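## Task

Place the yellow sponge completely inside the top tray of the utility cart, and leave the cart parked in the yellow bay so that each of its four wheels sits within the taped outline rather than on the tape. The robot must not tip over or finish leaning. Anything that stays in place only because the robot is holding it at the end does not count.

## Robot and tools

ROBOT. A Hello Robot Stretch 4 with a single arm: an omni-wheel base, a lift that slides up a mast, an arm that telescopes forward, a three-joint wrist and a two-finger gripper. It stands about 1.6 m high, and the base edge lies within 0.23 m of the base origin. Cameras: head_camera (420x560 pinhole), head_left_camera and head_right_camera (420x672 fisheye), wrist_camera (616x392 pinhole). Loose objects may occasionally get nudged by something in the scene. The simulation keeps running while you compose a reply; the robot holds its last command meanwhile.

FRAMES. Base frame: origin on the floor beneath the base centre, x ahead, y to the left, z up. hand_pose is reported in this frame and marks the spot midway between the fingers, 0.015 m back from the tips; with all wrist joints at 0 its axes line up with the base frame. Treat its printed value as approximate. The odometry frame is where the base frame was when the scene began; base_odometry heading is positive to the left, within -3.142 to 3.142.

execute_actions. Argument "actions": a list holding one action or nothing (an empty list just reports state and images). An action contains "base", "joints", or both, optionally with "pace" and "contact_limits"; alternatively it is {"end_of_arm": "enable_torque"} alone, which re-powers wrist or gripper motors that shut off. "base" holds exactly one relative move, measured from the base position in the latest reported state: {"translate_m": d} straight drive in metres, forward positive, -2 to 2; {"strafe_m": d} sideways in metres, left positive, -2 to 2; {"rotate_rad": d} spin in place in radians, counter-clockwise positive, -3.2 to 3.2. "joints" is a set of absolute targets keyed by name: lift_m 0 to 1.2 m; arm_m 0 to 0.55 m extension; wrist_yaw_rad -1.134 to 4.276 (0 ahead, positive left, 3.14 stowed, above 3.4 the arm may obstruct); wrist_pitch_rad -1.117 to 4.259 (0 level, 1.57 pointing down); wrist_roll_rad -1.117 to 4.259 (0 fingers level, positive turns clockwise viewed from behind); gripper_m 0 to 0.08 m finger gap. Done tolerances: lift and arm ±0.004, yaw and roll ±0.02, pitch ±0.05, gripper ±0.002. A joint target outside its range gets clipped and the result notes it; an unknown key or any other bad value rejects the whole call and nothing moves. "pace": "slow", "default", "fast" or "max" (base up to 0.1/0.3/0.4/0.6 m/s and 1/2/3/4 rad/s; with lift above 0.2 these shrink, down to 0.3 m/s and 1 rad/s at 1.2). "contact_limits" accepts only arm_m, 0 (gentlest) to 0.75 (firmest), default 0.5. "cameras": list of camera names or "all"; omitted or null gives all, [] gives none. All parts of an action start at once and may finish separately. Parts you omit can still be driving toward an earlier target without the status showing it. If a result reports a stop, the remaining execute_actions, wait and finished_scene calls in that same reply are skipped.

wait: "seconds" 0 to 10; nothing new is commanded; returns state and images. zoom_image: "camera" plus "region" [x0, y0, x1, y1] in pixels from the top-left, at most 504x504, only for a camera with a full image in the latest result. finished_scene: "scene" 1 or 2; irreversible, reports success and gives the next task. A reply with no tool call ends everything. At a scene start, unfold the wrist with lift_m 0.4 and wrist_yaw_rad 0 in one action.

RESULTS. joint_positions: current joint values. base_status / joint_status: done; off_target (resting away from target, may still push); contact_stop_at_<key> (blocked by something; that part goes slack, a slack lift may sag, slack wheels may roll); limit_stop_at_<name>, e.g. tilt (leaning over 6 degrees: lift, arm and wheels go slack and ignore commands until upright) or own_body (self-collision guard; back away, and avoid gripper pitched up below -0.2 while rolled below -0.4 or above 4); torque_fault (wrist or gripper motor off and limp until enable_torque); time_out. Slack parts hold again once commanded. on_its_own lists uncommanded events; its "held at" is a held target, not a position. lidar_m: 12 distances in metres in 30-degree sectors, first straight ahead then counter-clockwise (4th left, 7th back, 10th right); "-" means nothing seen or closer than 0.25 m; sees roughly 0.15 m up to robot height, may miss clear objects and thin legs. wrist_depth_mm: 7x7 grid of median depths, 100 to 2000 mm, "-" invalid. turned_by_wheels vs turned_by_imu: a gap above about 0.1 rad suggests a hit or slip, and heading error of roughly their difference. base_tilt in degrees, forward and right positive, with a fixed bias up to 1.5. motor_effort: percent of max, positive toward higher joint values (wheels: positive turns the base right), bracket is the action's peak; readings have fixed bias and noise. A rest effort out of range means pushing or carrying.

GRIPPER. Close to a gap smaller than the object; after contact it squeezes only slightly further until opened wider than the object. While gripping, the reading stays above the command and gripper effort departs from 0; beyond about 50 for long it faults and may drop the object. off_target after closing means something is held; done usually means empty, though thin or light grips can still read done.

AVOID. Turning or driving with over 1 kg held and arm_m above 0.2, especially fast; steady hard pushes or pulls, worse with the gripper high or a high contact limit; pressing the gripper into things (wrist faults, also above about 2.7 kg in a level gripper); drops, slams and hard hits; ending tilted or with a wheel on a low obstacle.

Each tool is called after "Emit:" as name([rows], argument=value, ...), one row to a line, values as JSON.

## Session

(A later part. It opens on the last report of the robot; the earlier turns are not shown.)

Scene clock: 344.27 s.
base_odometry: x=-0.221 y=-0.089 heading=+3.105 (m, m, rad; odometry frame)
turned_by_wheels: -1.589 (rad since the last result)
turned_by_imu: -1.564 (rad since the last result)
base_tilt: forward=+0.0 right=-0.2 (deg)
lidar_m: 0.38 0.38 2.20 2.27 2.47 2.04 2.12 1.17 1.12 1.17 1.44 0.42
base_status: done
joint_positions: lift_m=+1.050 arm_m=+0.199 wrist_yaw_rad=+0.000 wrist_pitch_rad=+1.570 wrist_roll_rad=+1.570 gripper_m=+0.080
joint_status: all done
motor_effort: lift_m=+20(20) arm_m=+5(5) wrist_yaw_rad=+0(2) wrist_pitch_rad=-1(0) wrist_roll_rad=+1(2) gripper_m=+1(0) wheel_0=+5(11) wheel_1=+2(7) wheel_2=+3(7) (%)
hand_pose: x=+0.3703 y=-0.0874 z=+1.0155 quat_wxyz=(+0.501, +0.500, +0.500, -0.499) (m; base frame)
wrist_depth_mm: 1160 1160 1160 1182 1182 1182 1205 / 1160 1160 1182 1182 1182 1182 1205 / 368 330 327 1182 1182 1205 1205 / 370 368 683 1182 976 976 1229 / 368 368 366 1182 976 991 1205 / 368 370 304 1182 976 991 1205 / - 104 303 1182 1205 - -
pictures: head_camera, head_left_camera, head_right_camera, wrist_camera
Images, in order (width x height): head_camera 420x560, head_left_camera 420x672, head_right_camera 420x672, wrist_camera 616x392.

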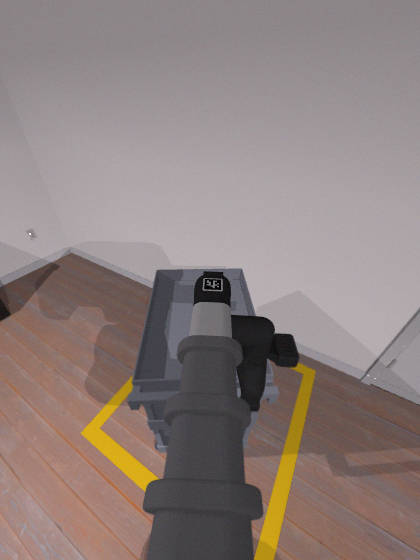

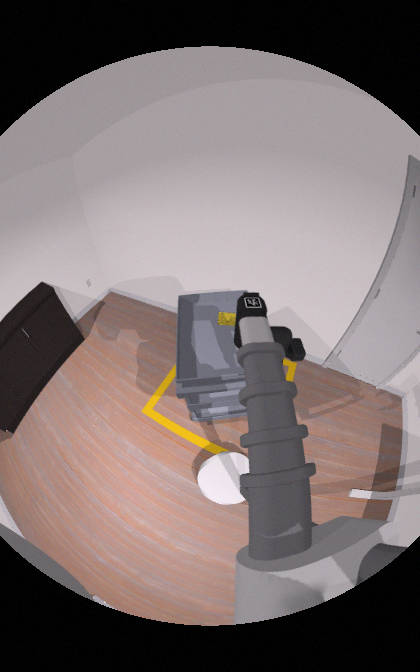

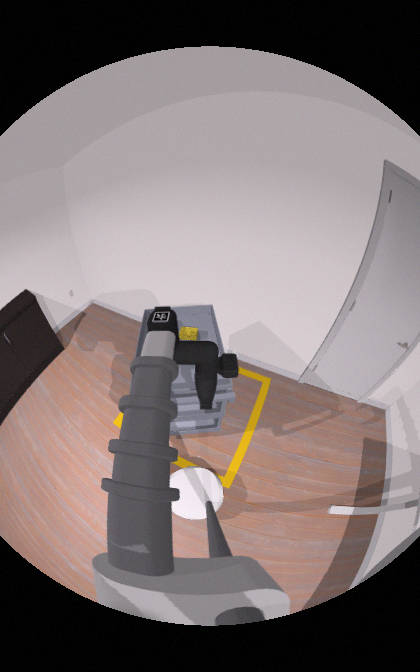

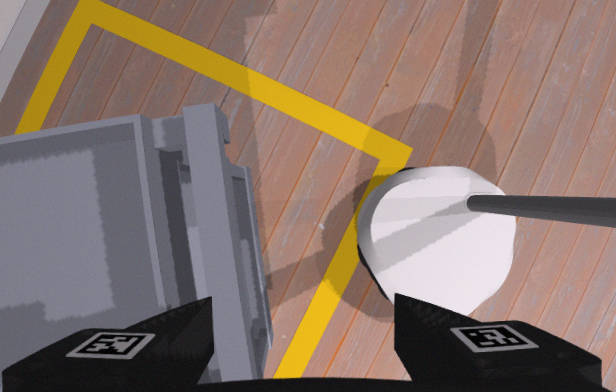

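Emit:
execute_actions([
  {"joints":{"arm_m":0.272,"lift_m":0.96},"pace":"fast"},
], cameras=["wrist_camera"])

Scene clock: 353.33 s.
base_odometry: x=-0.221 y=-0.089 heading=+3.105 (m, m, rad; odometry frame)
turned_by_wheels: +0.000 (rad since the last result)
turned_by_imu: -0.001 (rad since the last result)
base_tilt: forward=+0.0 right=-0.2 (deg)
lidar_m: 0.39 0.41 2.19 2.27 2.47 2.03 2.13 1.18 1.11 1.15 1.43 0.44
base_status: not commanded
joint_positions: lift_m=+0.960 arm_m=+0.271 wrist_yaw_rad=+0.000 wrist_pitch_rad=+1.570 wrist_roll_rad=+1.570 gripper_m=+0.080
joint_status: all done
motor_effort: lift_m=+18(18) arm_m=+5(6) wrist_yaw_rad=+0(1) wrist_pitch_rad=-1(1) wrist_roll_rad=+1(2) gripper_m=+1(1) wheel_0=+5(5) wheel_1=+1(2) wheel_2=+3(3) (%)
hand_pose: x=+0.4422 y=-0.0874 z=+0.9257 quat_wxyz=(+0.501, +0.500, +0.500, -0.499) (m; base frame)
wrist_depth_mm: 1060 1060 1078 1098 1098 1098 1118 / 1060 1078 237 1078 1098 1098 1118 / 278 281 281 236 1098 1098 1138 / 278 281 281 214 1078 891 891 / 278 282 282 214 946 891 1118 / 279 281 249 539 891 891 1118 / - 104 213 215 1078 - -
pictures: wrist_camera
Images, in order (width x height): wrist_camera 616x392.

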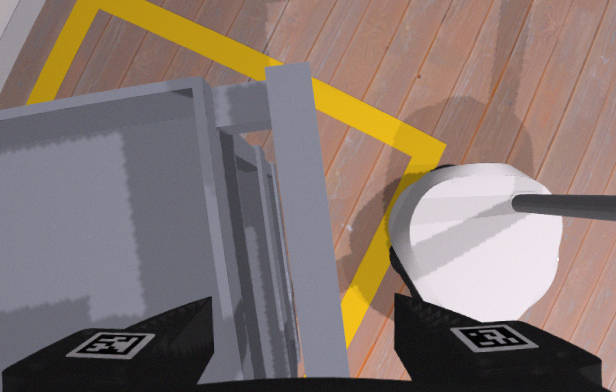

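Emit:
execute_actions([
  {"joints":{"arm_m":0.262,"gripper_m":0.04,"lift_m":0.93}},
], cameras=["wrist_camera"])

Scene clock: 362.17 s.
base_odometry: x=-0.221 y=-0.089 heading=+3.105 (m, m, rad; odometry frame)
turned_by_wheels: +0.000 (rad since the last result)
turned_by_imu: -0.001 (rad since the last result)
base_tilt: forward=-0.1 right=-0.2 (deg)
lidar_m: 0.38 0.40 2.20 2.27 2.46 2.04 2.12 1.17 1.11 1.16 1.43 0.46
base_status: not commanded
joint_positions: lift_m=+0.930 arm_m=+0.263 wrist_yaw_rad=+0.000 wrist_pitch_rad=+1.570 wrist_roll_rad=+1.570 gripper_m=+0.040
joint_status: all done
motor_effort: lift_m=+18(16) arm_m=-6(6) wrist_yaw_rad=-1(1) wrist_pitch_rad=-1(1) wrist_roll_rad=+1(1) gripper_m=-2(2) wheel_0=+5(5) wheel_1=+2(1) wheel_2=+3(3) (%)
hand_pose: x=+0.4341 y=-0.0874 z=+0.8957 quat_wxyz=(+0.500, +0.500, +0.500, -0.500) (m; base frame)
wrist_depth_mm: 1042 1042 1042 1042 1060 1060 1078 / 205 197 206 1042 1078 1078 1078 / 250 249 220 1078 1060 1078 1078 / 249 251 259 183 1060 842 854 / 251 251 250 183 917 842 854 / 251 251 192 184 866 854 1078 / 251 251 119 185 114 - 1078
pictures: wrist_camera
Images, in order (width x height): wrist_camera 616x392.

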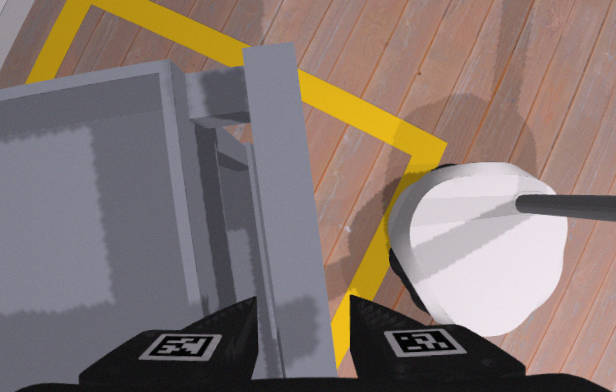

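Emit:
execute_actions([
  {"joints":{"lift_m":0.888},"pace":"slow"},
], cameras=["wrist_camera"])

Emit:
execute_actions([
  {"joints":{"gripper_m":0.01}},
], cameras=[])

Emit:
execute_actions([
  {"base":{"strafe_m":-0.08},"pace":"slow"},
], cameras=["wrist_camera"])

Scene clock: 370.27 s.
base_odometry: x=-0.221 y=-0.089 heading=+3.105 (m, m, rad; odometry frame)
turned_by_wheels: +0.000 (rad since the last result)
turned_by_imu: -0.001 (rad since the last result)
base_tilt: forward=+0.0 right=-0.2 (deg)
lidar_m: 0.39 0.40 2.20 2.25 2.46 2.03 2.13 1.16 1.10 1.16 1.43 0.44
base_status: not commanded
joint_positions: lift_m=+0.888 arm_m=+0.263 wrist_yaw_rad=+0.000 wrist_pitch_rad=+1.570 wrist_roll_rad=+1.570 gripper_m=+0.040
joint_status: all done
motor_effort: lift_m=+17(17) arm_m=-5(6) wrist_yaw_rad=-2(1) wrist_pitch_rad=-1(1) wrist_roll_rad=+1(1) gripper_m=-2(2) wheel_0=+5(5) wheel_1=+2(2) wheel_2=+3(2) (%)
hand_pose: x=+0.4341 y=-0.0874 z=+0.8537 quat_wxyz=(+0.500, +0.500, +0.500, -0.500) (m; base frame)
wrist_depth_mm: 991 163 164 1025 1025 1025 1025 / 171 162 164 1025 1008 1025 1025 / 207 169 213 141 1025 1008 1042 / 208 208 227 141 1025 820 820 / 208 209 216 142 976 820 820 / 208 209 168 142 820 809 1042 / 208 209 119 142 114 - 1042
pictures: wrist_camera
Images, in order (width x height): wrist_camera 616x392.

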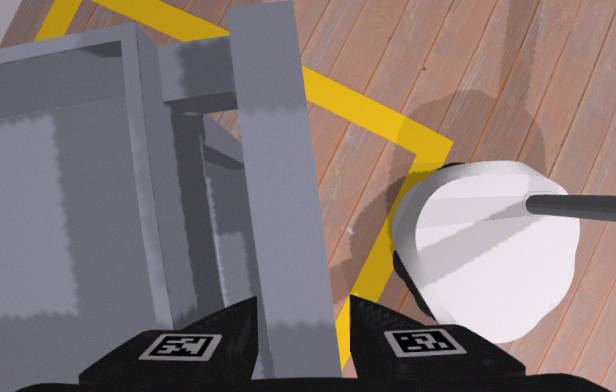

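Scene clock: 371.13 s.
base_odometry: x=-0.221 y=-0.089 heading=+3.105 (m, m, rad; odometry frame)
turned_by_wheels: +0.000 (rad since the last result)
turned_by_imu: +0.000 (rad since the last result)
base_tilt: forward=-0.1 right=-0.2 (deg)
lidar_m: 0.39 0.39 2.21 2.28 2.47 2.03 2.13 1.16 1.11 1.16 1.44 0.45
base_status: not commanded
joint_positions: lift_m=+0.888 arm_m=+0.263 wrist_yaw_rad=+0.000 wrist_pitch_rad=+1.570 wrist_roll_rad=+1.569 gripper_m=+0.026
joint_status: gripper_m off_target (ended at +0.026, target +0.010)
on_its_own: gripper_m is held at +0.021, not at your +0.010, by its contact guard: the fingers met something
motor_effort: lift_m=+17(17) arm_m=-5(6) wrist_yaw_rad=-1(3) wrist_pitch_rad=-2(2) wrist_roll_rad=+3(3) gripper_m=-36(31) wheel_0=+5(6) wheel_1=+1(2) wheel_2=+3(3) (%)
hand_pose: x=+0.4340 y=-0.0874 z=+0.8537 quat_wxyz=(+0.501, +0.500, +0.500, -0.499) (m; base frame)
wrist_depth_mm: 141 163 164 1008 1008 1025 1025 / 171 161 164 1008 1025 1025 1042 / 207 169 213 141 1008 1042 1042 / 208 208 227 141 1025 809 809 / 208 209 216 141 976 809 820 / 208 210 169 142 904 820 1042 / 208 210 106 142 - 1025 1042
pictures: none
No camera images: the call's "cameras" was empty. Leave "cameras" out to get every camera's image.

Scene clock: 373.07 s.
base_odometry: x=-0.218 y=-0.010 heading=+3.106 (m, m, rad; odometry frame)
turned_by_wheels: +0.001 (rad since the last result)
turned_by_imu: +0.001 (rad since the last result)
base_tilt: forward=+0.0 right=-0.2 (deg)
lidar_m: 0.38 0.40 2.27 2.35 2.49 2.09 1.52 1.10 1.04 1.08 1.37 0.45
base_status: done
joint_positions: lift_m=+0.888 arm_m=+0.263 wrist_yaw_rad=+0.005 wrist_pitch_rad=+1.571 wrist_roll_rad=+1.564 gripper_m=+0.026
joint_status: not commanded
on_its_own: gripper_m is held at +0.021, not at your +0.010, by its contact guard: the fingers met something; wrist_yaw_rad is at rest, and its effort (-16) is outside its rest range (-13 to +13); wrist_roll_rad is at rest, and its effort (+17) is outside its rest range (-13 to +13)
motor_effort: lift_m=+17(17) arm_m=-5(5) wrist_yaw_rad=-16(16) wrist_pitch_rad=-3(4) wrist_roll_rad=+17(18) gripper_m=-38(37) wheel_0=+9(16) wheel_1=-1(7) wheel_2=+0(1) (%)
hand_pose: x=+0.4342 y=-0.0874 z=+0.8537 quat_wxyz=(+0.503, +0.497, +0.503, -0.497) (m; base frame)
wrist_depth_mm: 976 991 152 1008 1008 1042 1042 / 164 161 164 1008 1008 1025 1042 / 207 175 220 1025 1042 1025 1025 / 208 208 213 141 1025 820 820 / 207 209 213 142 904 809 809 / 208 209 170 142 842 809 1042 / 209 209 106 142 - 1042 1060
pictures: wrist_camera
Images, in order (width x height): wrist_camera 616x392.

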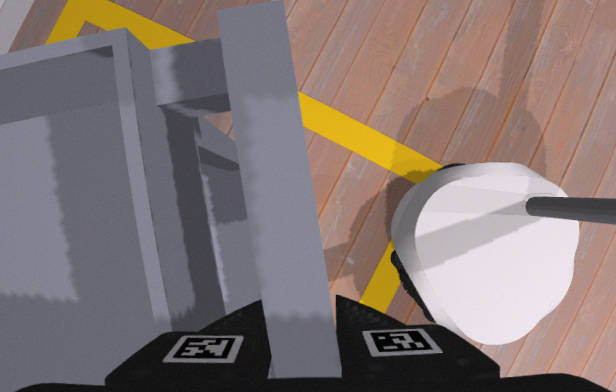

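Cart moved along. Release and check.

Emit:
execute_actions([
  {"joints":{"gripper_m":0.04}},
], cameras=[])

Emit:
execute_actions([
  {"joints":{"lift_m":1.0},"pace":"fast"},
], cameras=[])

Emit:
execute_actions([
  {"base":{"strafe_m":0.45},"joints":{"arm_m":0.3,"wrist_roll_rad":0},"pace":"fast"},
])

Scene clock: 379.87 s.
base_odometry: x=-0.218 y=-0.010 heading=+3.106 (m, m, rad; odometry frame)
turned_by_wheels: +0.000 (rad since the last result)
turned_by_imu: -0.002 (rad since the last result)
base_tilt: forward=-0.1 right=-0.2 (deg)
lidar_m: 0.38 0.39 2.27 2.36 2.50 2.06 1.54 1.09 1.04 1.07 1.38 0.44
base_status: not commanded
joint_positions: lift_m=+0.888 arm_m=+0.263 wrist_yaw_rad=+0.000 wrist_pitch_rad=+1.570 wrist_roll_rad=+1.570 gripper_m=+0.040
joint_status: all done
motor_effort: lift_m=+17(17) arm_m=-5(5) wrist_yaw_rad=+0(14) wrist_pitch_rad=-3(3) wrist_roll_rad=+2(17) gripper_m=+1(37) wheel_0=+6(9) wheel_1=-1(1) wheel_2=+1(1) (%)
hand_pose: x=+0.4339 y=-0.0874 z=+0.8537 quat_wxyz=(+0.500, +0.500, +0.500, -0.500) (m; base frame)
wrist_depth_mm: 991 1008 140 991 991 1025 1025 / 156 159 164 1008 1008 1025 1025 / 208 176 199 1008 1025 1042 1025 / 208 170 213 141 1025 809 809 / 208 208 216 142 917 820 809 / 208 209 166 142 820 809 1042 / 209 209 117 142 112 - 1060
pictures: none
No camera images: the call's "cameras" was empty. Leave "cameras" out to get every camera's image.

Scene clock: 381.10 s.
base_odometry: x=-0.218 y=-0.010 heading=+3.106 (m, m, rad; odometry frame)
turned_by_wheels: +0.000 (rad since the last result)
turned_by_imu: +0.000 (rad since the last result)
base_tilt: forward=-0.1 right=-0.1 (deg)
lidar_m: 0.38 0.39 2.28 2.35 2.48 2.07 1.53 1.10 1.03 1.08 1.38 0.45
base_status: not commanded
joint_positions: lift_m=+1.000 arm_m=+0.263 wrist_yaw_rad=+0.000 wrist_pitch_rad=+1.570 wrist_roll_rad=+1.570 gripper_m=+0.040
joint_status: all done
motor_effort: lift_m=+22(24) arm_m=-4(5) wrist_yaw_rad=-1(1) wrist_pitch_rad=-3(3) wrist_roll_rad=+1(2) gripper_m=+1(1) wheel_0=+6(6) wheel_1=-1(1) wheel_2=+1(1) (%)
hand_pose: x=+0.4339 y=-0.0874 z=+0.9654 quat_wxyz=(+0.500, +0.500, +0.500, -0.500) (m; base frame)
wrist_depth_mm: 1098 1098 1118 1138 1160 1138 1160 / 1118 1118 1118 1160 1138 1138 1160 / 312 320 276 1138 1138 1160 1160 / 319 320 320 1138 1098 917 1160 / 319 322 324 585 960 931 1160 / 319 320 266 585 931 931 1138 / 320 320 117 640 112 - 1160
pictures: none
No camera images: the call's "cameras" was empty. Leave "cameras" out to get every camera's image.

Scene clock: 383.67 s.
base_odometry: x=-0.234 y=-0.459 heading=+3.106 (m, m, rad; odometry frame)
turned_by_wheels: +0.000 (rad since the last result)
turned_by_imu: -0.002 (rad since the last result)
base_tilt: forward=-0.1 right=-0.1 (deg)
lidar_m: 0.67 2.12 1.87 1.93 2.28 1.87 1.93 1.50 1.43 1.51 0.56 0.42
base_status: done
joint_positions: lift_m=+1.000 arm_m=+0.299 wrist_yaw_rad=+0.000 wrist_pitch_rad=+1.570 wrist_roll_rad=+0.000 gripper_m=+0.040
joint_status: all done
motor_effort: lift_m=+21(22) arm_m=+6(5) wrist_yaw_rad=-2(0) wrist_pitch_rad=-1(2) wrist_roll_rad=+0(7) gripper_m=+2(2) wheel_0=-3(20) wheel_1=+2(11) wheel_2=+1(1) (%)
hand_pose: x=+0.4701 y=-0.0874 z=+0.9655 quat_wxyz=(+0.707, +0.000, +0.707, +0.000) (m; base frame)
wrist_depth_mm: 1098 1118 1118 1118 327 322 320 / 1118 1118 1138 1118 580 320 322 / 1118 1138 1118 1118 647 324 325 / 1138 1118 1138 1138 647 325 324 / 1118 1138 1138 1160 1138 322 325 / 1138 1138 1118 1118 1138 282 1160 / 1118 1118 118 917 112 - 258
pictures: head_camera, head_left_camera, head_right_camera, wrist_camera
Images, in order (width x height): head_camera 420x560, head_left_camera 420x672, head_right_camera 420x672, wrist_camera 616x392.

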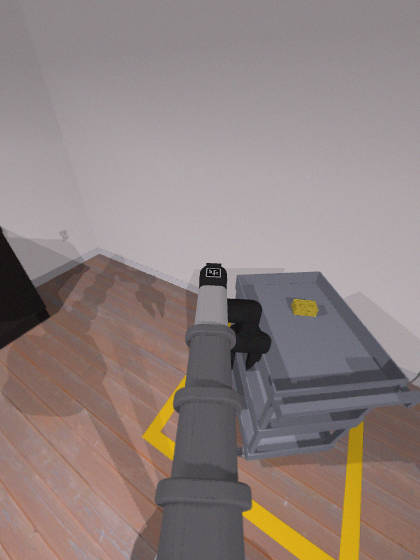

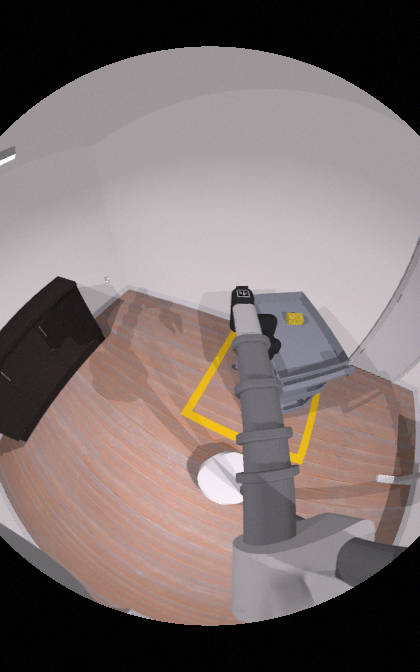

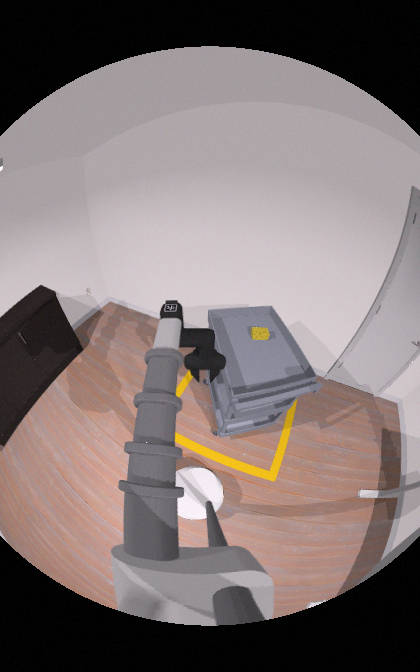

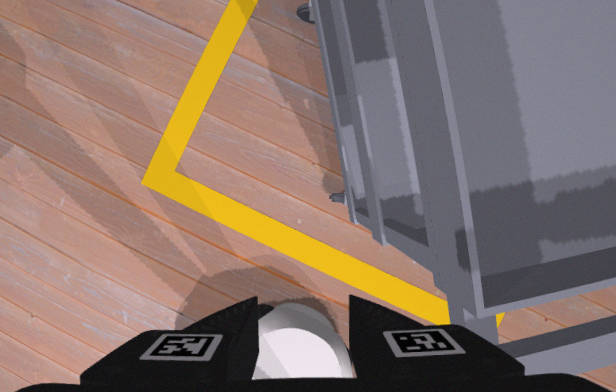

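Emit:
finished_scene(scene=1)

The scene is finished: the task was done.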